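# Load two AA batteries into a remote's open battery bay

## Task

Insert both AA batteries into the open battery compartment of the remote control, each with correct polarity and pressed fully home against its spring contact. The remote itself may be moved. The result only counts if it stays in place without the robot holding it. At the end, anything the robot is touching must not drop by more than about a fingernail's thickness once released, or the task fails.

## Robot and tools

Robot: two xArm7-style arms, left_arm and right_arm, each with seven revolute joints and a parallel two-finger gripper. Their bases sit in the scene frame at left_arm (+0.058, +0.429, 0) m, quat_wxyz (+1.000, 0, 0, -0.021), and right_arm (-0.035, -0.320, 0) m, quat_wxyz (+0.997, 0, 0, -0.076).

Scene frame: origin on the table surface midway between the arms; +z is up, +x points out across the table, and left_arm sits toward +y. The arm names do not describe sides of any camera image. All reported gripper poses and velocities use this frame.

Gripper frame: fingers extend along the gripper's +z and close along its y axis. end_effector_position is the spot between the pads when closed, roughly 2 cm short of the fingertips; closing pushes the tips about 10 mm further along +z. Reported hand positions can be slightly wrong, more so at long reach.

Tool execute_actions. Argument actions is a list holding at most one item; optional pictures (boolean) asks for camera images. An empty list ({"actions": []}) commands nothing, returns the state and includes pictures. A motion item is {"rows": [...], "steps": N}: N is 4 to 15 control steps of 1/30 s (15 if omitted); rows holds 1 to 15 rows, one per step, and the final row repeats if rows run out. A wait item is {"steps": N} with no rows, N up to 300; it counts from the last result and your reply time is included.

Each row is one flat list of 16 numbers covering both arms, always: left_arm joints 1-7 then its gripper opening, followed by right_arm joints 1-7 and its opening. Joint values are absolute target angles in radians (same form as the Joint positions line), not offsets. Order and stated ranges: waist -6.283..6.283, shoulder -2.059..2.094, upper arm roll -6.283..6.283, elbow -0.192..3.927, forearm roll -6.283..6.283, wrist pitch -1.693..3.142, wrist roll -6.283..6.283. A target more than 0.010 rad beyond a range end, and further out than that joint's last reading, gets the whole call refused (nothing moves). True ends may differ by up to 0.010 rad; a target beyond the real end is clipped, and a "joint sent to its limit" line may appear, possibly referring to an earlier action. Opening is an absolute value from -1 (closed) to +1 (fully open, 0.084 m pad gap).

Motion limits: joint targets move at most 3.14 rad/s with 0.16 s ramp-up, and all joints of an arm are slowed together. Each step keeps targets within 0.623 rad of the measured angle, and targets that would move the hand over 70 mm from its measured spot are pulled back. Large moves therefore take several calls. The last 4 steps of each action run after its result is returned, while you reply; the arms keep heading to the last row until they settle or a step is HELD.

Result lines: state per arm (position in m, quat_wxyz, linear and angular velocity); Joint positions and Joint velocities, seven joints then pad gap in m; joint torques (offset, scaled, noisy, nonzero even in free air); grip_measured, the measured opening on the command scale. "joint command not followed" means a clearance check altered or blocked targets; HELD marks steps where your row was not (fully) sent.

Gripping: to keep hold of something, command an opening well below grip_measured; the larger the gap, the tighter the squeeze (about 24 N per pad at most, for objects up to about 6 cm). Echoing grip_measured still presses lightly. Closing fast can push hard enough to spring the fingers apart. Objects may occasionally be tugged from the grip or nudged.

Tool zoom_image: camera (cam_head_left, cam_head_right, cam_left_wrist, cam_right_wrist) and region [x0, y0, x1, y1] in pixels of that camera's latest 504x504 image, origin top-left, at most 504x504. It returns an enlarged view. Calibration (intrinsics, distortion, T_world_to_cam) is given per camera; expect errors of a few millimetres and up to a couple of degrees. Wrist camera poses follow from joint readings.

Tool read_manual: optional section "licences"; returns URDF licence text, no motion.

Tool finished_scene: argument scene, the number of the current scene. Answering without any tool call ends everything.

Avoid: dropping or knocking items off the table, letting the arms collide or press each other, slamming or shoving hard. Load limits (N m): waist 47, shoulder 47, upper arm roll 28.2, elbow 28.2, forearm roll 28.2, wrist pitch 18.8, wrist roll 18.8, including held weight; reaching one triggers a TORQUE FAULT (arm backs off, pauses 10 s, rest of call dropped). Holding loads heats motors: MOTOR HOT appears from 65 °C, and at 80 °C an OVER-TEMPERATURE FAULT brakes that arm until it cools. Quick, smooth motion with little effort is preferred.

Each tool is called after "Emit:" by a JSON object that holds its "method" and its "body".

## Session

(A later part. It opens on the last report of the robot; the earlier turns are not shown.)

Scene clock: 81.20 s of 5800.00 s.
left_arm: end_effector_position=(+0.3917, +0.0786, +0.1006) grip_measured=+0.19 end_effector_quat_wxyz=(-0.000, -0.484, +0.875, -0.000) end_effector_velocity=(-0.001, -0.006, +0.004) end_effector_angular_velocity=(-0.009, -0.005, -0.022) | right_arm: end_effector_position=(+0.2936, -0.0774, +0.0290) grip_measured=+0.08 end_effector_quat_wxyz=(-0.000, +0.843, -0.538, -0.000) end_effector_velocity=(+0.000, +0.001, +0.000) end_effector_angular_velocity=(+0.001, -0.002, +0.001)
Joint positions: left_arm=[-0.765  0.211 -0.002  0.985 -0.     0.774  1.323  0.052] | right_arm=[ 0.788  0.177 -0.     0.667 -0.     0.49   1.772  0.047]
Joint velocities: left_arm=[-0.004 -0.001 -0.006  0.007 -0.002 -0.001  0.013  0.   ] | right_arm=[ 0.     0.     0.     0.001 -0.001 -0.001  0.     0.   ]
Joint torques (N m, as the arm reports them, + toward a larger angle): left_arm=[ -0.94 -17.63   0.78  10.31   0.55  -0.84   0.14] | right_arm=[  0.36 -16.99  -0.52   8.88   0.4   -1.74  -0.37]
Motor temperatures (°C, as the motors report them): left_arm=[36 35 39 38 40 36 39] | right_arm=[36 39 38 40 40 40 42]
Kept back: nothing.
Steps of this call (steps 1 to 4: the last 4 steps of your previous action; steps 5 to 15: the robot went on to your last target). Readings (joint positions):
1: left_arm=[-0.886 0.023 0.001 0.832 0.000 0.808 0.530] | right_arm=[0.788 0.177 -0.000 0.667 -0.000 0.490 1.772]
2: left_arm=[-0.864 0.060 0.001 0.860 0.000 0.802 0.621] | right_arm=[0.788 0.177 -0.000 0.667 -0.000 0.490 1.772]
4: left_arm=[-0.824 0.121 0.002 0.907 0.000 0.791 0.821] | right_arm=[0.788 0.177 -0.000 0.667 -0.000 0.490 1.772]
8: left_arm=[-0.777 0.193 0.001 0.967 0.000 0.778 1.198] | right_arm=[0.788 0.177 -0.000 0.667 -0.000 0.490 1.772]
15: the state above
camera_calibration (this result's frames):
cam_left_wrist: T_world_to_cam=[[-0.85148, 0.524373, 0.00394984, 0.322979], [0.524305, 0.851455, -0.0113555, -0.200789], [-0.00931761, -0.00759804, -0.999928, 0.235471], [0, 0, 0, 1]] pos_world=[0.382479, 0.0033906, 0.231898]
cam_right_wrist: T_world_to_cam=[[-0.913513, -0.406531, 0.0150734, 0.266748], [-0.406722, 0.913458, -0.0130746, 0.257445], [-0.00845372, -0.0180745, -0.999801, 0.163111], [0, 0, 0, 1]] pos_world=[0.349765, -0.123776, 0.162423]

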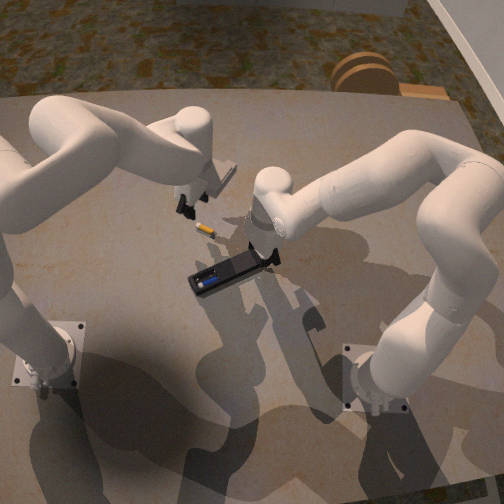

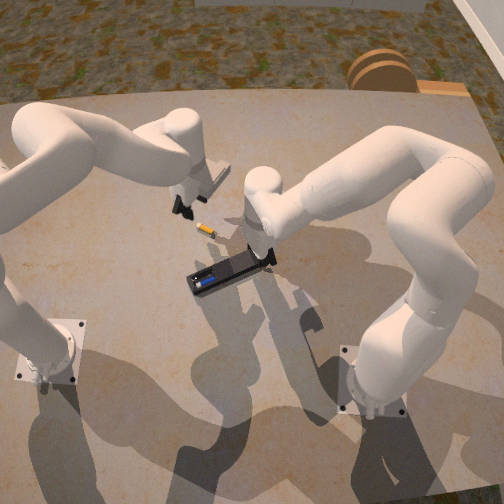

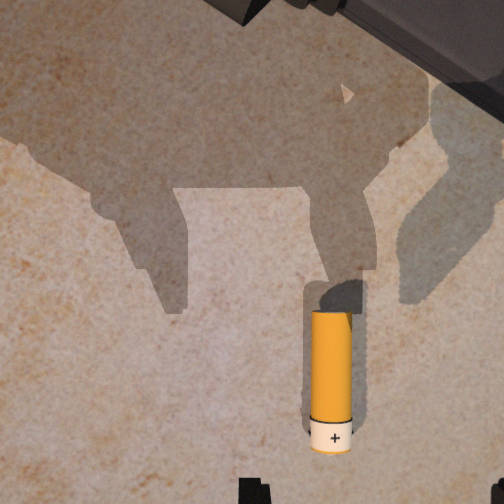

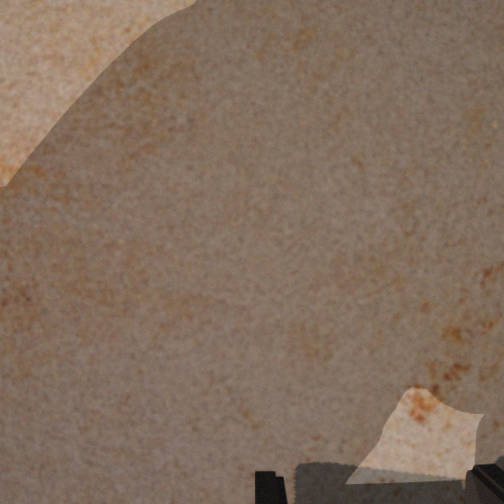

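Emit:
{"method": "execute_actions", "body": {"actions": [{"rows":[[-0.7523,0.2973,0,0.9675,0,0.6702,1.336,0.0,0.788,0.1768,0,0.6669,0,0.4901,1.772,-0.25],[-0.7523,0.2973,0,0.9675,0,0.6702,1.336,0.0,0.788,0.1768,0,0.6669,0,0.4901,1.772,-0.25],[-0.7523,0.2973,0,0.9675,0,0.6702,1.336,0.0,0.788,0.1768,0,0.6669,0,0.4901,1.772,-0.25],[-0.7523,0.2973,0,0.9675,0,0.6702,1.336,0.0,0.788,0.1768,0,0.6669,0,0.4901,1.772,-0.25],[-0.7523,0.3722,0,0.9584,0,0.5862,1.336,-0.2,0.788,0.1768,0,0.6669,0,0.4901,1.772,-0.25]],"steps":15}]}}

Emit:
{"method": "execute_actions", "body": {"actions": [{"rows":[[-0.7523,0.3722,0,0.9584,0,0.5862,1.336,-0.3,0.788,0.1768,0,0.6669,0,0.4901,1.772,-0.25],[-0.7523,0.3722,0,0.9584,0,0.5862,1.336,-0.45,0.788,0.1768,0,0.6669,0,0.4901,1.772,-0.25],[-0.7523,0.3722,0,0.9584,0,0.5862,1.336,-0.55,0.788,0.1768,0,0.6669,0,0.4901,1.772,-0.25],[-0.7523,0.3722,0,0.9584,0,0.5862,1.336,-0.65,0.788,0.1768,0,0.6669,0,0.4901,1.772,-0.25],[-0.7523,0.3722,0,0.9584,0,0.5862,1.336,-0.75,0.788,0.1768,0,0.6669,0,0.4901,1.772,-0.25],[-0.7523,0.3722,0,0.9584,0,0.5862,1.336,-0.85,0.788,0.1768,0,0.6669,0,0.4901,1.772,-0.25],[-0.7523,0.3722,0,0.9584,0,0.5862,1.336,-0.95,0.788,0.1768,0,0.6669,0,0.4901,1.772,-0.25]],"steps":15}], "pictures": true}}

Scene clock: 83.10 s of 5800.00 s.
left_arm: end_effector_position=(+0.3966, +0.0844, +0.0247) grip_measured=-0.21 end_effector_quat_wxyz=(-0.001, -0.485, +0.875, +0.004) end_effector_velocity=(+0.035, -0.048, +0.048) end_effector_angular_velocity=(-0.124, -0.117, -0.016) | right_arm: end_effector_position=(+0.2936, -0.0774, +0.0290) grip_measured=+0.08 end_effector_quat_wxyz=(-0.000, +0.843, -0.538, -0.000) end_effector_velocity=(+0.000, -0.000, +0.000) end_effector_angular_velocity=(+0.000, -0.001, +0.000)
Joint positions: left_arm=[-0.752  0.375  0.001  0.956  0.     0.589  1.336  0.035] | right_arm=[ 0.788  0.177 -0.     0.667  0.     0.49   1.772  0.047]
Joint velocities: left_arm=[-0.005 -0.048 -0.012  0.064  0.001 -0.059 -0.001  0.   ] | right_arm=[-0.    -0.001 -0.    -0.    -0.    -0.    -0.001 -0.   ]
Joint torques (N m, as the arm reports them, + toward a larger angle): left_arm=[ -2.43 -18.57  -0.41   9.35   0.53  -0.67   0.12] | right_arm=[  0.45 -17.    -0.51   8.87   0.42  -1.74  -0.35]
Motor temperatures (°C, as the motors report them): left_arm=[36 35 39 38 40 36 39] | right_arm=[36 39 38 40 40 40 42]
Steps of this call (steps 1 to 15: the robot went on to your last target; steps 16 to 46: nothing new was sent; steps 47 to 57: the first 11 steps of this action). Readings (joint positions):
47: left_arm=[-0.764 0.213 -0.000 0.986 -0.000 0.773 1.324] | right_arm=[0.788 0.177 -0.000 0.667 -0.000 0.490 1.772]
48: left_arm=[-0.763 0.217 -0.000 0.985 -0.000 0.763 1.325] | right_arm=[0.788 0.177 -0.000 0.667 -0.000 0.490 1.772]
50: left_arm=[-0.758 0.259 -0.001 0.981 0.000 0.707 1.332] | right_arm=[0.788 0.177 -0.000 0.667 -0.000 0.490 1.772]
54: left_arm=[-0.751 0.356 0.001 0.959 -0.000 0.609 1.336] | right_arm=[0.788 0.177 -0.000 0.667 -0.000 0.490 1.772]
57: the state above

Scene clock: 83.60 s of 5800.00 s.
left_arm: end_effector_position=(+0.3981, +0.0822, +0.0271) grip_measured=-0.70 end_effector_quat_wxyz=(+0.000, -0.484, +0.875, -0.000) end_effector_velocity=(+0.000, +0.000, -0.000) end_effector_angular_velocity=(+0.001, +0.000, -0.000) | right_arm: end_effector_position=(+0.2936, -0.0774, +0.0290) grip_measured=+0.08 end_effector_quat_wxyz=(-0.000, +0.843, -0.538, -0.000) end_effector_velocity=(+0.000, +0.000, -0.000) end_effector_angular_velocity=(-0.000, -0.000, +0.001)
Joint positions: left_arm=[-0.752  0.372 -0.     0.959 -0.     0.586  1.336  0.013] | right_arm=[ 0.788  0.177 -0.     0.667 -0.     0.49   1.772  0.047]
Joint velocities: left_arm=[ 0.001  0.001  0.    -0.     0.001 -0.     0.     0.   ] | right_arm=[ 0.     0.    -0.     0.    -0.001 -0.     0.     0.   ]
Joint torques (N m, as the arm reports them, + toward a larger angle): left_arm=[ -1.92 -18.92   0.19   9.19   0.63  -0.97   0.18] | right_arm=[  0.35 -16.92  -0.48   8.86   0.47  -1.81  -0.42]
Motor temperatures (°C, as the motors report them): left_arm=[36 35 39 38 40 36 39] | right_arm=[36 39 38 40 40 40 42]
Steps of this call (steps 1 to 4: the last 4 steps of your previous action; steps 5 to 15: the first 11 steps of this action). Readings (joint positions):
5: left_arm=[-0.753 0.371 -0.000 0.959 -0.000 0.586 1.336] | right_arm=[0.788 0.177 -0.000 0.667 0.000 0.490 1.772]
6: left_arm=[-0.753 0.371 -0.000 0.959 -0.000 0.586 1.336] | right_arm=[0.788 0.177 -0.000 0.667 0.000 0.490 1.772]
8: left_arm=[-0.752 0.372 -0.000 0.958 -0.000 0.586 1.336] | right_arm=[0.788 0.177 -0.000 0.667 -0.000 0.490 1.772]
12: left_arm=[-0.752 0.372 -0.000 0.958 -0.000 0.586 1.336] | right_arm=[0.788 0.177 -0.000 0.667 -0.000 0.490 1.772]
15: the state above
camera_calibration (this result's frames):
cam_left_wrist: T_world_to_cam=[[-0.852118, 0.523332, 0.00432969, 0.327184], [0.523265, 0.8521, -0.0109059, -0.20775], [-0.00939672, -0.00702753, -0.999931, 0.162079], [0, 0, 0, 1]] pos_world=[0.389031, 0.00693735, 0.158386]
cam_right_wrist: T_world_to_cam=[[-0.913512, -0.406533, 0.015073, 0.266747], [-0.406725, 0.913457, -0.0130741, 0.257444], [-0.00845349, -0.0180739, -0.999801, 0.163111], [0, 0, 0, 1]] pos_world=[0.349765, -0.123774, 0.162423]

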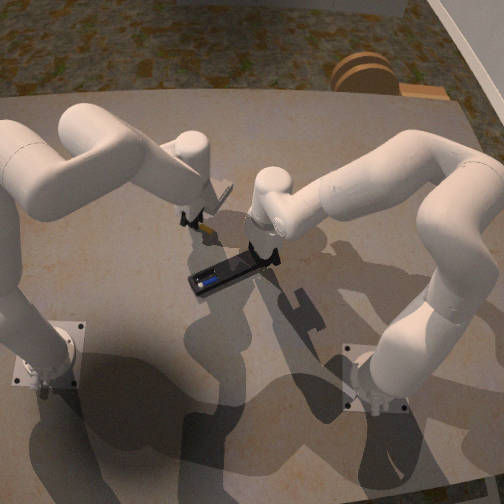

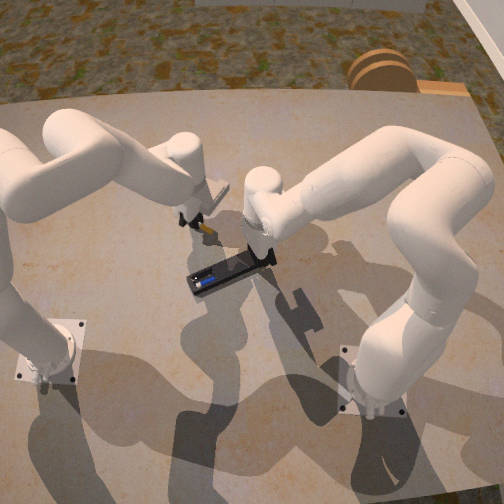

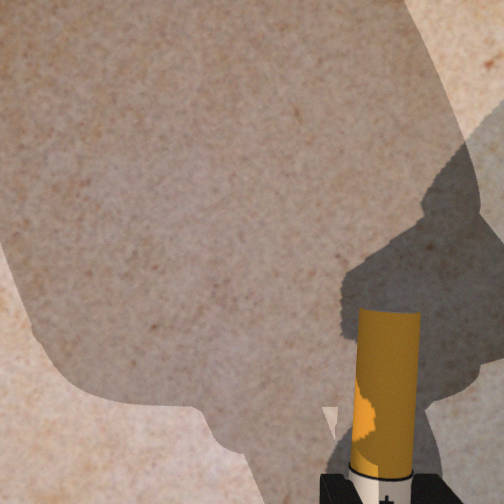

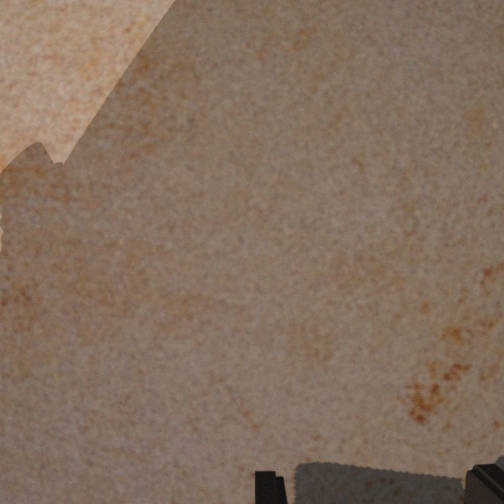

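Emit:
{"method": "execute_actions", "body": {"actions": [{"rows":[[-0.7523,0.2973,0,0.9675,0,0.6702,1.336,-0.95,0.788,0.1768,0,0.6669,0,0.4901,1.772,-0.25],[-0.7523,0.2122,0,0.9858,0,0.7736,1.336,-0.95,0.788,0.1768,0,0.6669,0,0.4901,1.772,-0.25],[-0.7523,0.2122,0,0.9858,0,0.7736,1.336,-0.95,0.788,0.1768,0,0.6669,0,0.4901,1.772,-0.25],[-0.7523,0.2122,0,0.9858,0,0.7736,1.336,-0.95,0.788,0.1768,0,0.6669,0,0.4901,1.772,-0.25],[-0.7523,0.2122,0,0.9858,0,0.7736,1.336,-0.95,0.788,0.1768,0,0.6669,0,0.4901,1.772,-0.25],[-0.7523,0.2122,0,0.9858,0,0.7736,1.336,-0.95,0.788,0.1768,0,0.6669,0,0.4901,1.772,-0.25],[-1.072,-0.0018,0,0.5051,0,0.1769,3.13,-0.95,0.788,0.1768,0,0.6669,0,0.4901,1.772,-0.25]],"steps":15}]}}

Emit:
{"method": "execute_actions", "body": {"actions": [{"steps":25}], "pictures": true}}

Scene clock: 84.93 s of 5800.00 s.
left_arm: end_effector_position=(+0.3743, +0.0678, +0.0950) grip_measured=-0.70 end_effector_quat_wxyz=(+0.013, -0.395, +0.918, -0.039) end_effector_velocity=(-0.509, -0.167, -0.177) end_effector_angular_velocity=(-0.392, -0.540, -2.979) | right_arm: end_effector_position=(+0.2936, -0.0774, +0.0290) grip_measured=+0.08 end_effector_quat_wxyz=(-0.000, +0.843, -0.538, -0.000) end_effector_velocity=(+0.000, +0.000, +0.000) end_effector_angular_velocity=(-0.000, -0.000, +0.003)
Joint positions: left_arm=[-0.817  0.167  0.008  0.883 -0.     0.634  1.477  0.013] | right_arm=[ 0.788  0.177 -0.     0.667 -0.     0.49   1.772  0.047]
Joint velocities: left_arm=[-0.977 -0.548 -0.047 -1.591 -0.001 -1.697  1.963  0.   ] | right_arm=[ 0.     0.     0.     0.    -0.001 -0.    -0.001 -0.   ]
Joint torques (N m, as the arm reports them, + toward a larger angle): left_arm=[-14.24 -22.57  -6.79  11.2    0.49  -1.28   0.74] | right_arm=[  0.42 -17.2   -0.43   8.89   0.41  -1.79  -0.34]
Motor temperatures (°C, as the motors report them): left_arm=[36 35 39 38 40 36 39] | right_arm=[36 39 38 40 40 40 42]
Steps of this call (steps 1 to 4: the last 4 steps of your previous action; steps 5 to 15: the robot went on to your last target; steps 16 to 29: nothing new was sent; steps 30 to 40: the first 11 steps of this action). Readings (joint positions):
30: left_arm=[-0.752 0.372 -0.000 0.959 -0.000 0.587 1.336] | right_arm=[0.788 0.177 -0.000 0.667 0.000 0.490 1.772]
31: left_arm=[-0.752 0.366 0.000 0.958 0.000 0.597 1.336] | right_arm=[0.788 0.177 -0.000 0.667 -0.000 0.490 1.772]
33: left_arm=[-0.752 0.316 0.000 0.959 0.000 0.667 1.336] | right_arm=[0.788 0.177 -0.000 0.667 -0.000 0.490 1.772]
37: left_arm=[-0.756 0.202 0.001 0.991 0.000 0.754 1.346] | right_arm=[0.788 0.177 -0.000 0.667 -0.000 0.490 1.772]
40: the state above

Scene clock: 85.77 s of 5800.00 s.
left_arm: end_effector_position=(+0.2520, +0.0343, +0.0851) grip_measured=-0.70 end_effector_quat_wxyz=(+0.139, +0.516, +0.841, -0.088) end_effector_velocity=(-0.002, -0.000, -0.000) end_effector_angular_velocity=(+0.001, -0.001, -0.008) | right_arm: end_effector_position=(+0.2936, -0.0774, +0.0290) grip_measured=+0.08 end_effector_quat_wxyz=(-0.000, +0.843, -0.538, -0.000) end_effector_velocity=(-0.000, -0.000, -0.000) end_effector_angular_velocity=(-0.000, +0.001, -0.001)
Joint positions: left_arm=[-1.072 -0.002  0.     0.506 -0.     0.177  3.129  0.013] | right_arm=[ 0.788  0.177  0.     0.667 -0.     0.49   1.772  0.047]
Joint velocities: left_arm=[-0.002 -0.001 -0.002 -0.001 -0.002 -0.     0.006  0.   ] | right_arm=[ 0.     0.     0.    -0.     0.     0.     0.001 -0.   ]
Joint torques (N m, as the arm reports them, + toward a larger angle): left_arm=[ -1.7  -12.97   0.37   8.94   0.55  -1.23   0.23] | right_arm=[  0.33 -17.07  -0.41   8.91   0.39  -1.74  -0.34]
Motor temperatures (°C, as the motors report them): left_arm=[36 35 39 38 40 36 39] | right_arm=[36 39 38 40 40 40 42]
Kept back: nothing.
Steps of this call (steps 1 to 4: the last 4 steps of your previous action; steps 5 to 25: the robot went on to your last target). Readings (joint positions):
1: left_arm=[-0.851 0.148 0.004 0.831 -0.000 0.578 1.545] | right_arm=[0.788 0.177 -0.000 0.667 0.000 0.490 1.772]
2: left_arm=[-0.884 0.128 -0.001 0.784 0.000 0.524 1.617] | right_arm=[0.788 0.177 -0.000 0.667 0.000 0.490 1.772]
4: left_arm=[-0.943 0.088 -0.005 0.700 0.000 0.419 1.786] | right_arm=[0.788 0.177 -0.000 0.667 0.000 0.490 1.772]
8: left_arm=[-1.029 0.029 -0.002 0.571 0.000 0.262 2.193] | right_arm=[0.788 0.177 -0.000 0.667 -0.000 0.490 1.772]
25: the state above
camera_calibration (this result's frames):
cam_left_wrist: T_world_to_cam=[[0.887326, 0.461136, -0.00236694, -0.208129], [0.43849, -0.84214, 0.313891, -0.0380518], [0.142753, -0.279561, -0.949456, 0.185037], [0, 0, 0, 1]] pos_world=[0.174949, 0.11566, 0.187136]
cam_right_wrist: T_world_to_cam=[[-0.913511, -0.406534, 0.0150729, 0.266747], [-0.406725, 0.913457, -0.013074, 0.257444], [-0.00845345, -0.0180738, -0.999801, 0.163111], [0, 0, 0, 1]] pos_world=[0.349765, -0.123774, 0.162423]

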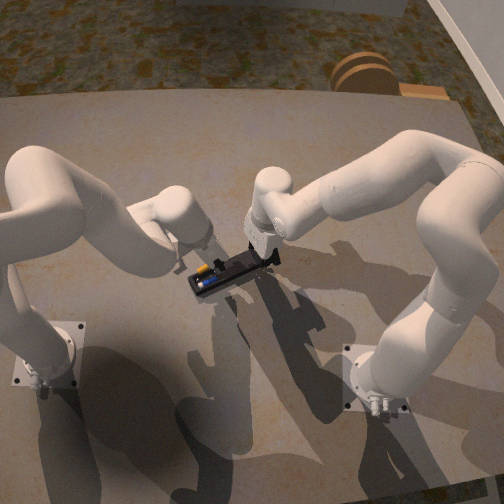

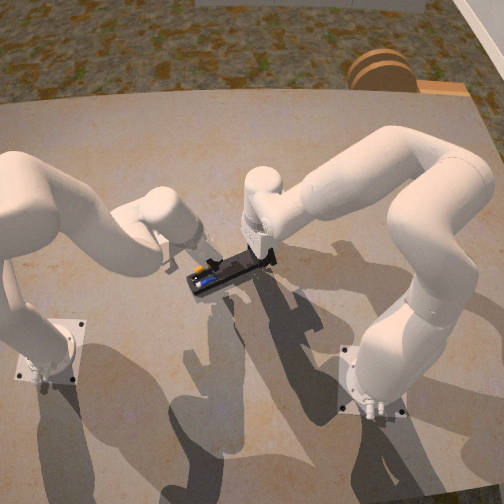

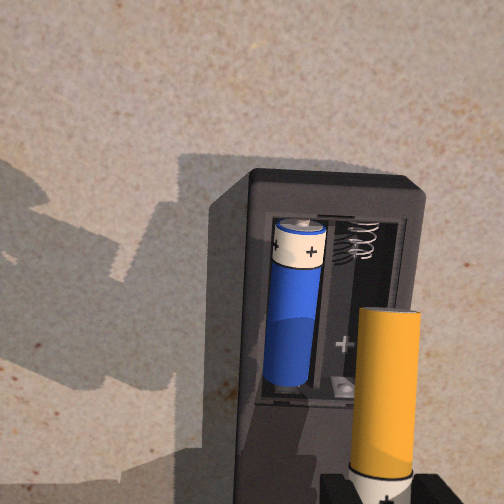

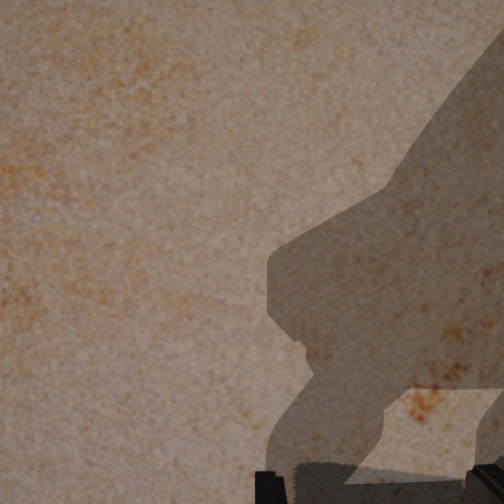

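Emit:
{"method": "execute_actions", "body": {"actions": [{"rows":[[-1.072,0.03,0,0.5034,0,0.143,3.13,-0.95,0.788,0.1768,0,0.6669,0,0.4901,1.772,-0.25],[-1.072,0.03,0,0.5034,0,0.143,3.13,-0.95,0.788,0.1768,0,0.6669,0,0.4901,1.772,-0.25],[-1.072,0.06,0,0.5018,0,0.112,3.13,-0.95,0.788,0.1768,0,0.6669,0,0.4901,1.772,-0.25],[-1.072,0.06,0,0.5018,0,0.112,3.13,-0.95,0.788,0.1768,0,0.6669,0,0.4901,1.772,-0.25],[-1.072,0.082,0,0.5006,0,0.0885,3.13,-0.95,0.788,0.1768,0,0.6669,0,0.4901,1.772,-0.25]],"steps":15}], "pictures": true}}

Scene clock: 86.33 s of 5800.00 s.
left_arm: end_effector_position=(+0.2516, +0.0343, +0.0596) grip_measured=-0.70 end_effector_quat_wxyz=(+0.138, +0.516, +0.841, -0.087) end_effector_velocity=(+0.010, -0.022, +0.025) end_effector_angular_velocity=(-0.067, -0.032, +0.000) | right_arm: end_effector_position=(+0.2936, -0.0774, +0.0290) grip_measured=+0.08 end_effector_quat_wxyz=(-0.000, +0.843, -0.538, -0.000) end_effector_velocity=(+0.000, -0.000, -0.000) end_effector_angular_velocity=(-0.000, +0.000, -0.001)
Joint positions: left_arm=[-1.072  0.083  0.     0.5   -0.     0.089  3.13   0.013] | right_arm=[ 0.788  0.177  0.     0.667 -0.     0.49   1.772  0.047]
Joint velocities: left_arm=[-0.    -0.025 -0.002  0.032 -0.002 -0.017 -0.001  0.   ] | right_arm=[-0.001  0.    -0.    -0.     0.    -0.    -0.    -0.   ]
Joint torques (N m, as the arm reports them, + toward a larger angle): left_arm=[ -1.83 -13.15   0.32   8.12   0.6   -1.22   0.14] | right_arm=[  0.44 -17.16  -0.42   8.89   0.44  -1.74  -0.34]
Motor temperatures (°C, as the motors report them): left_arm=[36 35 39 38 40 36 39] | right_arm=[36 39 38 40 40 40 42]
Steps of this call (steps 1 to 6: the robot went on to your last target; steps 7 to 17: the first 11 steps of this action). Readings (joint positions):
7: left_arm=[-1.072 -0.001 0.000 0.505 -0.000 0.176 3.130] | right_arm=[0.788 0.177 0.000 0.667 0.000 0.490 1.772]
8: left_arm=[-1.072 0.005 -0.000 0.505 -0.000 0.167 3.130] | right_arm=[0.788 0.177 0.000 0.667 0.000 0.490 1.772]
10: left_arm=[-1.072 0.033 -0.000 0.505 0.000 0.137 3.130] | right_arm=[0.788 0.177 -0.000 0.667 -0.000 0.490 1.772]
14: left_arm=[-1.072 0.082 0.000 0.498 -0.000 0.093 3.130] | right_arm=[0.788 0.177 -0.000 0.667 -0.000 0.490 1.772]
17: the state above
camera_calibration (this result's frames):
cam_left_wrist: T_world_to_cam=[[0.888046, 0.45975, -0.00202191, -0.208052], [0.437295, -0.843297, 0.312447, -0.0294118], [0.141942, -0.278351, -0.949933, 0.161075], [0, 0, 0, 1]] pos_world=[0.174758, 0.115684, 0.161779]
cam_right_wrist: T_world_to_cam=[[-0.913511, -0.406534, 0.0150728, 0.266747], [-0.406725, 0.913457, -0.0130739, 0.257444], [-0.00845331, -0.0180737, -0.999801, 0.163111], [0, 0, 0, 1]] pos_world=[0.349765, -0.123774, 0.162423]

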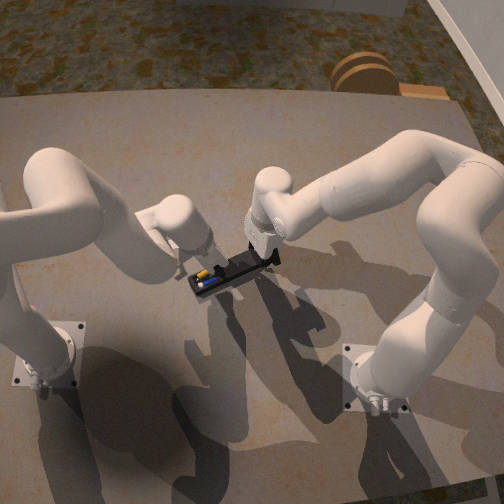

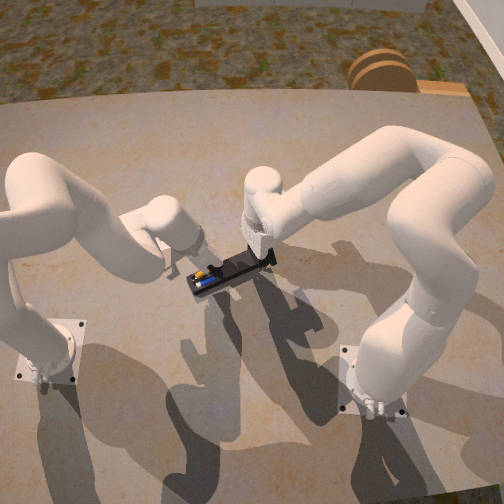

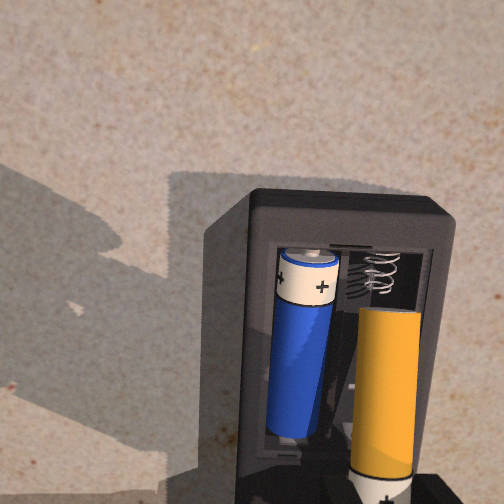

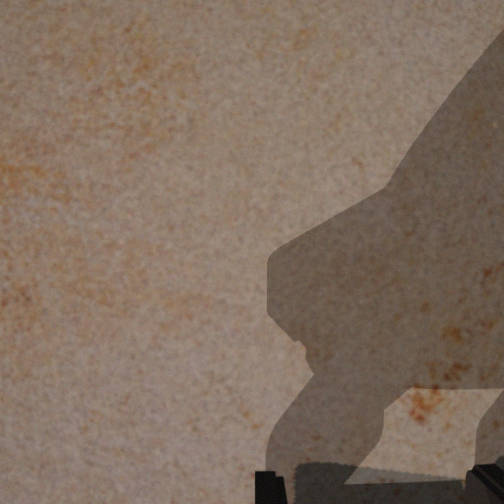

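Emit:
{"method": "execute_actions", "body": {"actions": [{"rows":[[-1.072,0.091,0,0.5001,0,0.079,3.13,-0.95,0.788,0.1768,0,0.6669,0,0.4901,1.772,-0.25],[-1.072,0.091,0,0.5001,0,0.079,3.13,-0.95,0.788,0.1768,0,0.6669,0,0.4901,1.772,-0.25],[-1.072,0.100,0,0.4996,0,0.070,3.13,-0.95,0.788,0.1768,0,0.6669,0,0.4901,1.772,-0.25],[-1.072,0.100,0,0.4996,0,0.070,3.13,-0.95,0.788,0.1768,0,0.6669,0,0.4901,1.772,-0.25],[-1.072,0.1078,0,0.4992,0,0.0614,3.13,-0.95,0.788,0.1768,0,0.6669,0,0.4901,1.772,-0.25]],"steps":14}], "pictures": true}}

Scene clock: 86.93 s of 5800.00 s.
left_arm: end_effector_position=(+0.2515, +0.0346, +0.0520) grip_measured=-0.70 end_effector_quat_wxyz=(+0.138, +0.517, +0.840, -0.087) end_effector_velocity=(+0.003, -0.007, +0.007) end_effector_angular_velocity=(-0.021, -0.011, -0.002) | right_arm: end_effector_position=(+0.2936, -0.0774, +0.0290) grip_measured=+0.08 end_effector_quat_wxyz=(-0.000, +0.843, -0.538, -0.000) end_effector_velocity=(+0.000, -0.000, +0.000) end_effector_angular_velocity=(+0.001, -0.001, -0.001)
Joint positions: left_arm=[-1.072  0.108  0.     0.499 -0.     0.062  3.13   0.013] | right_arm=[ 0.788  0.177 -0.     0.667 -0.     0.49   1.772  0.047]
Joint velocities: left_arm=[-0.    -0.006 -0.     0.009  0.002 -0.009 -0.001 -0.   ] | right_arm=[-0.001 -0.    -0.     0.     0.001 -0.001  0.     0.   ]
Joint torques (N m, as the arm reports them, + toward a larger angle): left_arm=[ -1.82 -13.55   0.29   8.1    0.84  -1.39   0.11] | right_arm=[  0.35 -17.07  -0.46   8.91   0.36  -1.71  -0.39]
Motor temperatures (°C, as the motors report them): left_arm=[36 35 39 38 40 36 39] | right_arm=[36 39 38 40 40 40 42]
Steps of this call (steps 1 to 4: the last 4 steps of your previous action; steps 5 to 8: the robot went on to your last target; steps 9 to 18: the first 10 steps of this action). Readings (joint positions):
9: left_arm=[-1.072 0.082 -0.000 0.501 -0.000 0.088 3.130] | right_arm=[0.788 0.177 -0.000 0.667 -0.000 0.490 1.772]
10: left_arm=[-1.072 0.085 -0.000 0.501 0.000 0.084 3.130] | right_arm=[0.788 0.177 -0.000 0.667 0.000 0.490 1.772]
12: left_arm=[-1.072 0.093 -0.000 0.500 0.000 0.076 3.130] | right_arm=[0.788 0.177 -0.000 0.667 -0.000 0.490 1.772]
16: left_arm=[-1.072 0.108 0.000 0.499 -0.000 0.063 3.130] | right_arm=[0.788 0.177 -0.000 0.667 -0.000 0.490 1.772]
18: the state above
camera_calibration (this result's frames):
cam_left_wrist: T_world_to_cam=[[0.888074, 0.459696, -0.00202389, -0.208057], [0.437212, -0.843261, 0.312661, -0.026756], [0.142023, -0.278551, -0.949863, 0.153944], [0, 0, 0, 1]] pos_world=[0.174604, 0.115962, 0.15417]
cam_right_wrist: T_world_to_cam=[[-0.913511, -0.406534, 0.0150726, 0.266747], [-0.406726, 0.913457, -0.013074, 0.257444], [-0.00845311, -0.0180737, -0.999801, 0.163111], [0, 0, 0, 1]] pos_world=[0.349765, -0.123774, 0.162423]

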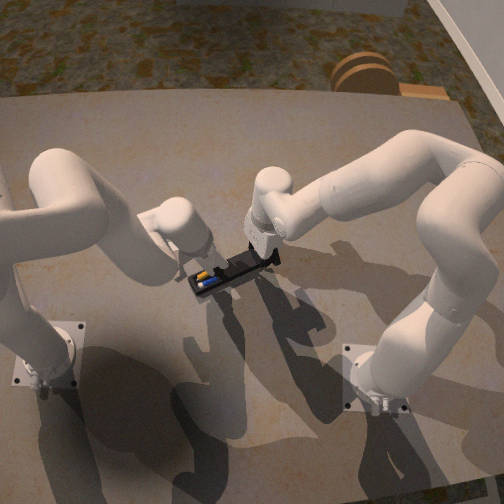

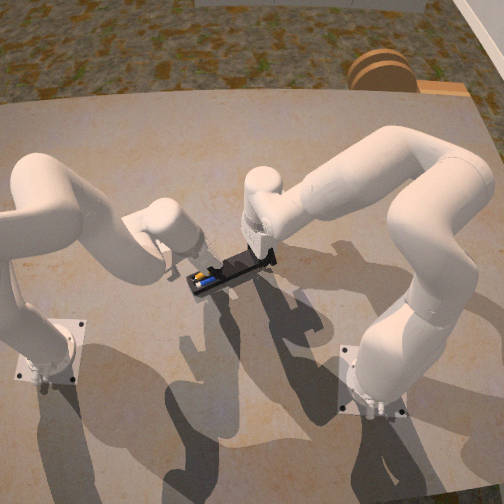

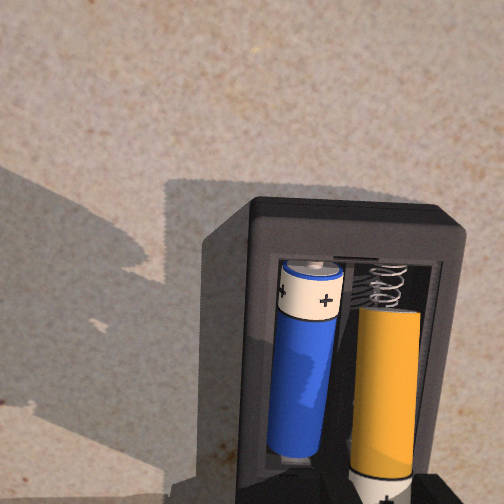

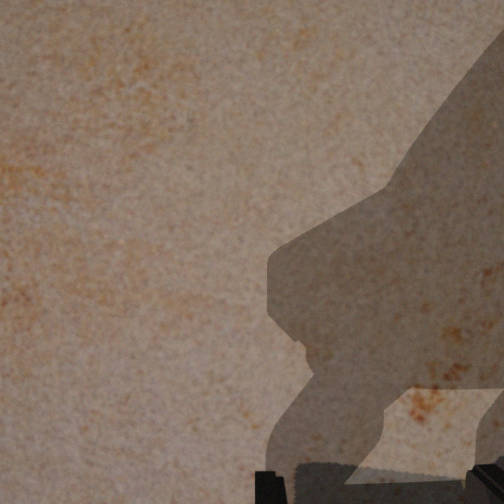

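Emit:
{"method": "execute_actions", "body": {"actions": [{"rows":[[-1.072,0.1078,0,0.4992,0,0.0614,3.13,-0.75,0.788,0.1768,0,0.6669,0,0.4901,1.772,-0.25],[-1.072,0.1078,0,0.4992,0,0.0614,3.13,-0.70,0.788,0.1768,0,0.6669,0,0.4901,1.772,-0.25],[-1.072,0.1078,0,0.4992,0,0.0614,3.13,-0.67,0.788,0.1768,0,0.6669,0,0.4901,1.772,-0.25],[-1.072,0.1078,0,0.4992,0,0.0614,3.13,-0.63,0.788,0.1768,0,0.6669,0,0.4901,1.772,-0.25],[-1.072,0.1078,0,0.4992,0,0.0614,3.13,-0.58,0.788,0.1768,0,0.6669,0,0.4901,1.772,-0.25],[-1.072,0.1078,0,0.4992,0,0.0614,3.13,-0.5,0.788,0.1768,0,0.6669,0,0.4901,1.772,-0.25],[-1.072,0.1078,0,0.4992,0,0.0614,3.13,-0.5,0.788,0.1768,0,0.6669,0,0.4901,1.772,-0.25],[-1.072,0.1078,0,0.4992,0,0.0614,3.13,-0.5,0.788,0.1768,0,0.6669,0,0.4901,1.772,-0.25],[-1.072,0.06,0,0.5018,0,0.112,3.13,-0.5,0.788,0.1768,0,0.6669,0,0.4901,1.772,-0.25],[-1.072,0.03,0,0.5034,0,0.143,3.13,-0.5,0.788,0.1768,0,0.6669,0,0.4901,1.772,-0.25]],"steps":15}], "pictures": true}}

Scene clock: 87.83 s of 5800.00 s.
left_arm: end_effector_position=(+0.2507, +0.0365, +0.0579) grip_measured=-0.52 end_effector_quat_wxyz=(+0.135, +0.517, +0.841, -0.085) end_effector_velocity=(-0.010, +0.026, +0.191) end_effector_angular_velocity=(+0.074, +0.037, +0.007) | right_arm: end_effector_position=(+0.2936, -0.0774, +0.0290) grip_measured=+0.08 end_effector_quat_wxyz=(+0.000, +0.843, -0.538, -0.000) end_effector_velocity=(+0.000, -0.000, -0.000) end_effector_angular_velocity=(-0.000, +0.000, -0.001)
Joint positions: left_arm=[-1.072  0.082  0.     0.498 -0.     0.095  3.13   0.021] | right_arm=[ 0.788  0.177 -0.     0.667  0.     0.49   1.772  0.047]
Joint velocities: left_arm=[ 0.003 -0.727  0.003 -0.021 -0.002  0.789  0.     0.   ] | right_arm=[-0.001  0.001  0.     0.    -0.     0.     0.001 -0.   ]
Joint torques (N m, as the arm reports them, + toward a larger angle): left_arm=[ -2.08 -21.62   0.12  11.88   0.69  -2.04   0.11] | right_arm=[  0.24 -17.02  -0.49   8.89   0.42  -1.77  -0.31]
Motor temperatures (°C, as the motors report them): left_arm=[36 35 39 38 40 36 39] | right_arm=[36 39 38 40 40 40 42]
Steps of this call (steps 1 to 4: the last 4 steps of your previous action; steps 5 to 15: the robot went on to your last target; step 16: nothing new was sent; steps 17 to 27: the first 11 steps of this action). Readings (joint positions):
17: left_arm=[-1.072 0.108 -0.000 0.499 0.000 0.061 3.130] | right_arm=[0.788 0.177 0.000 0.667 -0.000 0.490 1.772]
18: left_arm=[-1.072 0.108 -0.000 0.499 0.000 0.061 3.130] | right_arm=[0.788 0.177 0.000 0.667 0.000 0.490 1.772]
20: left_arm=[-1.072 0.108 -0.000 0.499 0.000 0.061 3.130] | right_arm=[0.788 0.177 -0.000 0.667 0.000 0.490 1.772]
24: left_arm=[-1.072 0.108 0.000 0.499 -0.000 0.061 3.130] | right_arm=[0.788 0.177 -0.000 0.667 0.000 0.490 1.772]
27: the state above
camera_calibration (this result's frames):
cam_left_wrist: T_world_to_cam=[[0.887954, 0.459929, -0.00183695, -0.208188], [0.438566, -0.845492, 0.304638, -0.0264406], [0.138559, -0.27131, -0.952467, 0.161028], [0, 0, 0, 1]] pos_world=[0.174145, 0.117085, 0.161046]
cam_right_wrist: T_world_to_cam=[[-0.913512, -0.406533, 0.0150915, 0.26674], [-0.406725, 0.913457, -0.013078, 0.257446], [-0.00846884, -0.018085, -0.999801, 0.163108], [0, 0, 0, 1]] pos_world=[0.349761, -0.123777, 0.162417]

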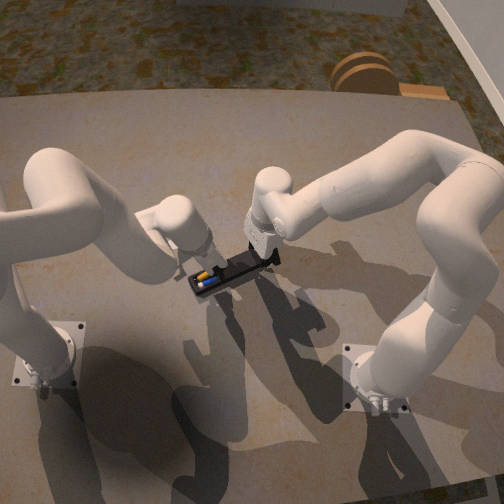

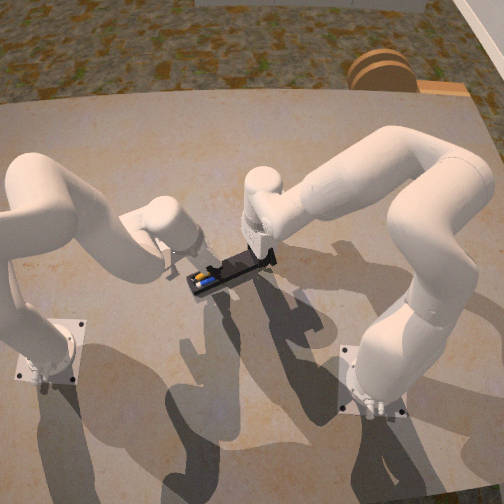

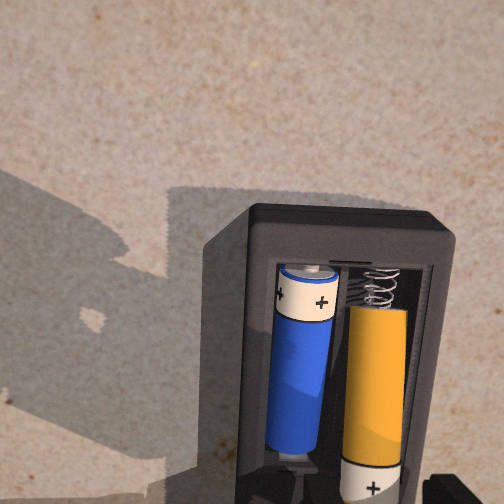

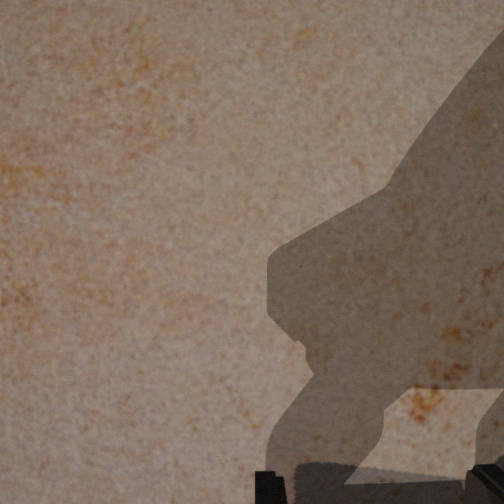

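Emit:
{"method": "execute_actions", "body": {"actions": [{"rows":[[-1.072,0.03,0,0.5034,0,0.143,3.15,-1,0.788,0.1768,0,0.6669,0,0.4901,1.772,-0.25],[-1.072,0.03,0,0.5034,0,0.143,3.165,-1,0.788,0.1768,0,0.6669,0,0.4901,1.772,-0.25],[-1.072,0.0891,0,0.5979,0,0.2088,3.165,-1,0.788,0.1768,0,0.6669,0,0.4901,1.772,-0.25],[-1.072,0.0891,0,0.5979,0,0.2088,3.165,-1,0.788,0.1768,0,0.6669,0,0.4901,1.772,-0.25],[-1.072,0.0891,0,0.5979,0,0.2088,3.165,-1,0.788,0.1768,0,0.6669,0,0.4901,1.772,-0.25],[-1.072,0.0891,0,0.5979,0,0.2088,3.165,-1,0.788,0.1768,0,0.6669,0,0.4901,1.772,-0.25],[-1.072,0.0891,0,0.5979,0,0.2088,3.165,-1,0.788,0.1768,0,0.6669,0,0.4901,1.772,-0.25],[-1.072,0.0891,0,0.5979,0,0.2088,3.165,-1,0.788,0.1768,0,0.6669,0,0.4901,1.772,-0.25],[-1.072,0.0891,0,0.5979,0,0.2088,3.165,-1,0.788,0.1768,0,0.6669,0,0.4901,1.772,-0.25],[-1.072,0.12,0,0.596,0,0.176,3.165,-1,0.788,0.1768,0,0.6669,0,0.4901,1.772,-0.25],[-1.072,0.1513,0,0.5942,0,0.1429,3.165,-1,0.788,0.1768,0,0.6669,0,0.4901,1.772,-0.25]],"steps":15}]}}

Emit:
{"method": "execute_actions", "body": {"actions": [{"steps":8}], "pictures": true}}

Scene clock: 89.73 s of 5800.00 s.
left_arm: end_effector_position=(+0.2613, +0.0146, +0.0739) grip_measured=-1.00 end_effector_quat_wxyz=(+0.130, +0.532, +0.833, -0.079) end_effector_velocity=(+0.011, -0.029, -0.090) end_effector_angular_velocity=(-0.103, -0.051, -0.008) | right_arm: end_effector_position=(+0.2936, -0.0774, +0.0290) grip_measured=+0.08 end_effector_quat_wxyz=(+0.000, +0.843, -0.538, -0.000) end_effector_velocity=(-0.000, +0.000, -0.000) end_effector_angular_velocity=(+0.001, +0.001, -0.000)
Joint positions: left_arm=[-1.072  0.096 -0.     0.599 -0.     0.198  3.165  0.   ] | right_arm=[ 0.788  0.177 -0.     0.667 -0.     0.49   1.772  0.047]
Joint velocities: left_arm=[-0.002  0.336 -0.004 -0.007  0.001 -0.457  0.     0.   ] | right_arm=[ 0.001  0.    -0.    -0.     0.002 -0.    -0.    -0.   ]
Joint torques (N m, as the arm reports them, + toward a larger angle): left_arm=[-1.92 -4.15  0.54  7.36  0.46 -1.49  0.04] | right_arm=[  0.35 -17.17  -0.4    8.93   0.38  -1.8   -0.36]
Motor temperatures (°C, as the motors report them): left_arm=[36 35 39 38 40 36 39] | right_arm=[36 39 38 40 40 40 42]
Steps of this call (steps 1 to 4: the last 4 steps of your previous action; steps 5 to 30: the robot went on to your last target; steps 31 to 46: nothing new was sent; steps 47 to 57: the first 11 steps of this action). Readings (joint positions):
47: left_arm=[-1.072 0.030 -0.000 0.503 -0.000 0.143 3.131] | right_arm=[0.788 0.177 0.000 0.667 -0.000 0.490 1.772]
48: left_arm=[-1.072 0.030 -0.000 0.503 -0.000 0.143 3.138] | right_arm=[0.788 0.177 0.000 0.667 -0.000 0.490 1.772]
50: left_arm=[-1.072 0.034 -0.000 0.510 -0.000 0.150 3.158] | right_arm=[0.788 0.177 0.000 0.667 -0.000 0.490 1.772]
54: left_arm=[-1.072 0.087 0.000 0.597 0.000 0.204 3.165] | right_arm=[0.788 0.177 0.000 0.667 -0.000 0.490 1.772]
57: the state above

Scene clock: 90.00 s of 5800.00 s.
left_arm: end_effector_position=(+0.2606, +0.0159, +0.0548) grip_measured=-1.00 end_effector_quat_wxyz=(+0.128, +0.532, +0.833, -0.078) end_effector_velocity=(+0.009, -0.020, +0.023) end_effector_angular_velocity=(-0.057, -0.029, -0.004) | right_arm: end_effector_position=(+0.2936, -0.0774, +0.0290) grip_measured=+0.08 end_effector_quat_wxyz=(+0.000, +0.843, -0.538, -0.000) end_effector_velocity=(-0.001, -0.000, -0.000) end_effector_angular_velocity=(-0.002, +0.001, +0.003)
Joint positions: left_arm=[-1.072  0.151 -0.     0.594  0.     0.143  3.165  0.   ] | right_arm=[ 0.788  0.177  0.     0.667 -0.     0.49   1.772  0.047]
Joint velocities: left_arm=[-0.001 -0.024 -0.001  0.029  0.002 -0.01   0.     0.   ] | right_arm=[ 0.     0.    -0.    -0.001 -0.002  0.001 -0.     0.   ]
Joint torques (N m, as the arm reports them, + toward a larger angle): left_arm=[ -1.76 -14.26   0.32   7.91   0.81  -1.02   0.14] | right_arm=[  0.27 -17.08  -0.47   8.89   0.42  -1.77  -0.3 ]
Motor temperatures (°C, as the motors report them): left_arm=[36 35 39 38 40 36 39] | right_arm=[36 39 38 40 40 40 42]
Kept back: nothing.
Steps of this call (steps 1 to 4: the last 4 steps of your previous action; steps 5 to 8: the robot went on to your last target). Readings (joint positions):
1: left_arm=[-1.072 0.112 -0.000 0.599 0.000 0.178 3.165] | right_arm=[0.788 0.177 0.000 0.667 -0.000 0.490 1.772]
2: left_arm=[-1.072 0.132 -0.000 0.597 0.000 0.160 3.165] | right_arm=[0.788 0.177 0.000 0.667 -0.000 0.490 1.772]
4: left_arm=[-1.072 0.152 0.000 0.590 -0.000 0.147 3.165] | right_arm=[0.788 0.177 -0.000 0.667 -0.000 0.490 1.772]
8: the state above
camera_calibration (this result's frames):
cam_left_wrist: T_world_to_cam=[[0.902894, 0.42977, 0.00890699, -0.211598], [0.409635, -0.866505, 0.285252, -0.0382868], [0.130311, -0.253904, -0.958411, 0.153251], [0, 0, 0, 1]] pos_world=[0.186764, 0.0966742, 0.159684]
cam_right_wrist: T_world_to_cam=[[-0.913511, -0.406535, 0.0150755, 0.266746], [-0.406726, 0.913457, -0.0130746, 0.257444], [-0.00845554, -0.0180754, -0.999801, 0.16311], [0, 0, 0, 1]] pos_world=[0.349764, -0.123774, 0.162423]

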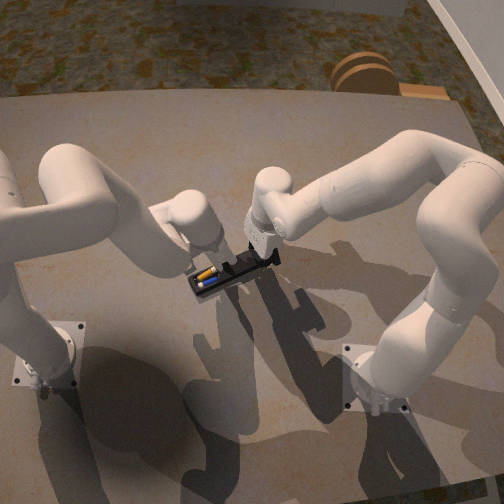

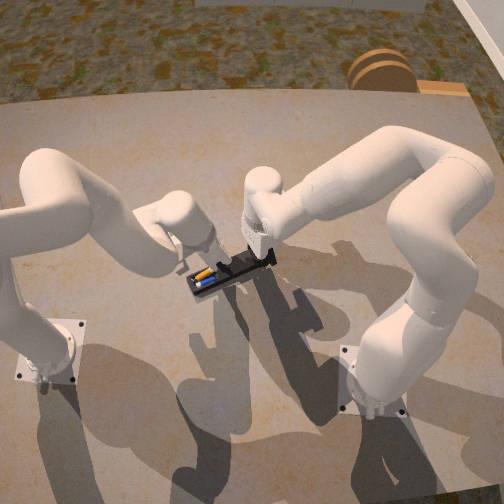

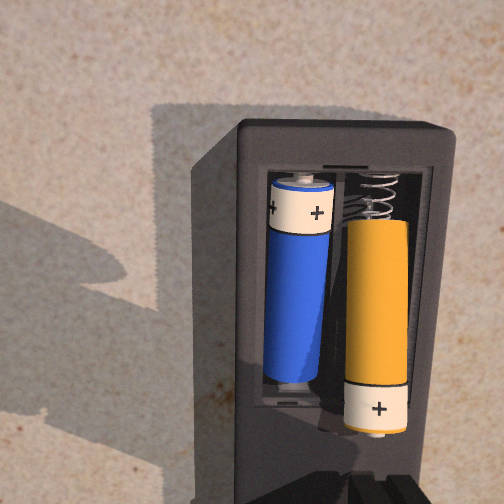

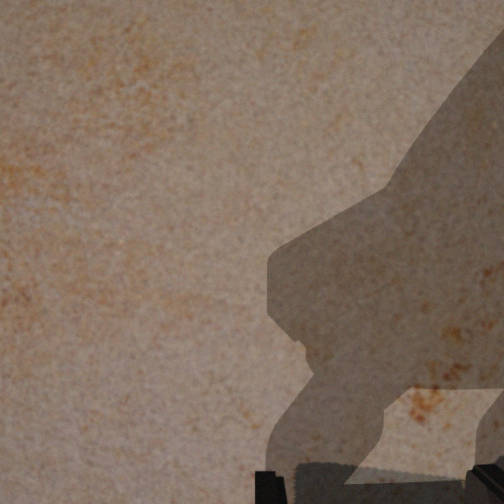

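Emit:
{"method": "execute_actions", "body": {"actions": [{"rows":[[-1.072,0.1463,0,0.5847,0,0.1384,3.165,-1,0.788,0.1768,0,0.6669,0,0.4901,1.772,-0.25],[-1.072,0.1413,0,0.5752,0,0.1339,3.165,-1,0.788,0.1768,0,0.6669,0,0.4901,1.772,-0.25],[-1.072,0.1363,0,0.5657,0,0.1294,3.165,-1,0.788,0.1768,0,0.6669,0,0.4901,1.772,-0.25],[-1.072,0.1338,0,0.5610,0,0.1271,3.165,-1,0.788,0.1768,0,0.6669,0,0.4901,1.772,-0.25],[-1.072,0.1313,0,0.5563,0,0.1249,3.165,-1,0.788,0.1768,0,0.6669,0,0.4901,1.772,-0.25],[-1.072,0.1288,0,0.5515,0,0.1226,3.165,-1,0.788,0.1768,0,0.6669,0,0.4901,1.772,-0.25],[-1.072,0.1264,0,0.5468,0,0.1204,3.165,-1,0.788,0.1768,0,0.6669,0,0.4901,1.772,-0.25],[-1.072,0.1239,0,0.5420,0,0.1181,3.165,-1,0.788,0.1768,0,0.6669,0,0.4901,1.772,-0.25],[-1.072,0.1214,0,0.5373,0,0.1159,3.165,-1,0.788,0.1768,0,0.6669,0,0.4901,1.772,-0.25]],"steps":15}], "pictures": true}}

Scene clock: 90.70 s of 5800.00 s.
left_arm: end_effector_position=(+0.2542, +0.0290, +0.0527) grip_measured=-1.00 end_effector_quat_wxyz=(+0.129, +0.532, +0.833, -0.078) end_effector_velocity=(-0.007, +0.013, -0.003) end_effector_angular_velocity=(-0.001, +0.000, +0.001) | right_arm: end_effector_position=(+0.2934, -0.0767, +0.0291) grip_measured=+0.08 end_effector_quat_wxyz=(-0.000, +0.843, -0.538, -0.000) end_effector_velocity=(-0.001, +0.003, +0.001) end_effector_angular_velocity=(+0.003, -0.001, +0.006)
Joint positions: left_arm=[-1.072  0.122 -0.     0.54  -0.     0.116  3.165  0.   ] | right_arm=[0.788 0.177 0.001 0.667 0.    0.49  1.772 0.047]
Joint velocities: left_arm=[-0.001 -0.028 -0.    -0.053 -0.    -0.025 -0.002  0.   ] | right_arm=[ 0.002 -0.     0.005  0.001  0.002 -0.001  0.    -0.   ]
Joint torques (N m, as the arm reports them, + toward a larger angle): left_arm=[ -1.54 -12.88   0.18   7.9    0.46  -0.35   0.15] | right_arm=[ -1.15 -16.85  -2.05   8.5    0.22  -1.56  -0.37]
Motor temperatures (°C, as the motors report them): left_arm=[36 35 39 38 40 36 39] | right_arm=[36 39 38 41 40 40 42]
Steps of this call (steps 1 to 10: the robot went on to your last target; steps 11 to 21: the first 11 steps of this action). Readings (joint positions):
11: left_arm=[-1.072 0.151 -0.000 0.594 0.000 0.143 3.165] | right_arm=[0.788 0.177 0.000 0.667 -0.000 0.490 1.772]
12: left_arm=[-1.072 0.149 0.000 0.591 0.000 0.140 3.165] | right_arm=[0.788 0.177 0.000 0.667 -0.000 0.490 1.772]
14: left_arm=[-1.072 0.141 0.000 0.575 0.000 0.133 3.165] | right_arm=[0.788 0.177 0.000 0.667 -0.000 0.490 1.772]
18: left_arm=[-1.072 0.128 -0.000 0.551 -0.000 0.122 3.165] | right_arm=[0.788 0.177 0.000 0.667 0.000 0.490 1.772]
21: the state above
camera_calibration (this result's frames):
cam_left_wrist: T_world_to_cam=[[0.902935, 0.429684, 0.00893303, -0.211348], [0.409196, -0.865867, 0.287808, -0.0237737], [0.131401, -0.256216, -0.957647, 0.155135], [0, 0, 0, 1]] pos_world=[0.180177, 0.109976, 0.157295]
cam_right_wrist: T_world_to_cam=[[-0.912992, -0.407715, 0.0146272, 0.266576], [-0.407896, 0.912939, -0.0127538, 0.2571], [-0.00815386, -0.0176105, -0.999812, 0.163187], [0, 0, 0, 1]] pos_world=[0.349583, -0.123155, 0.162536]

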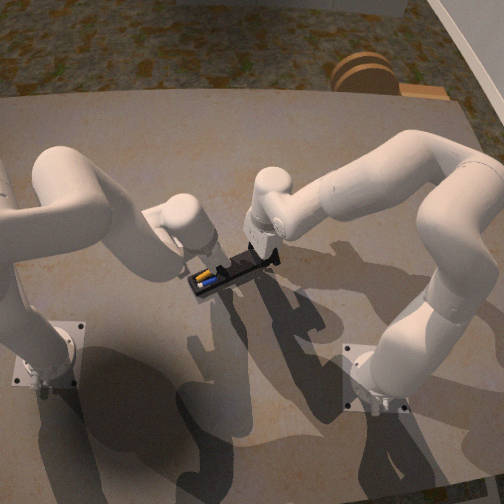

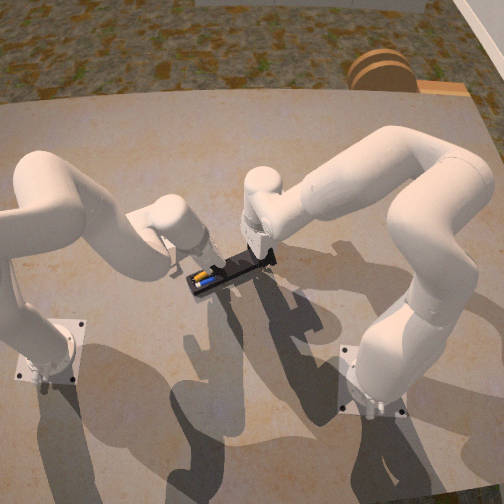

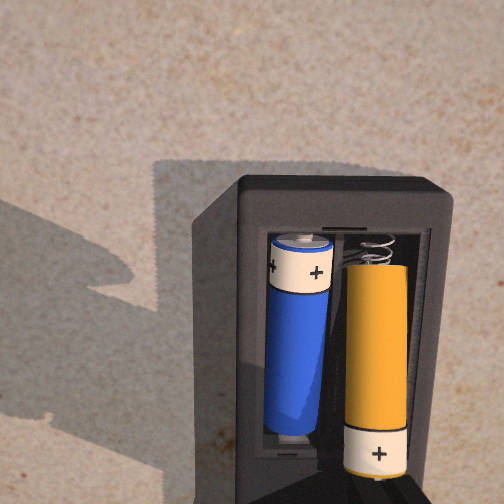

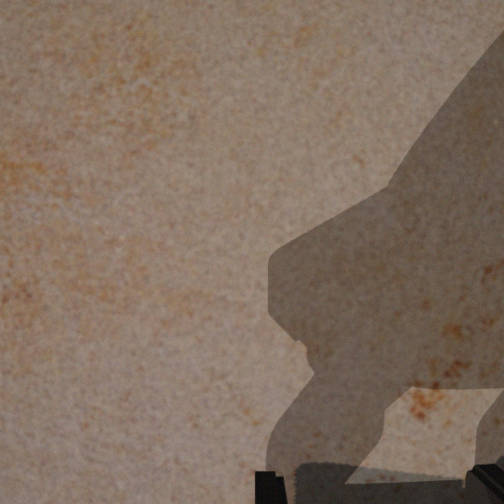

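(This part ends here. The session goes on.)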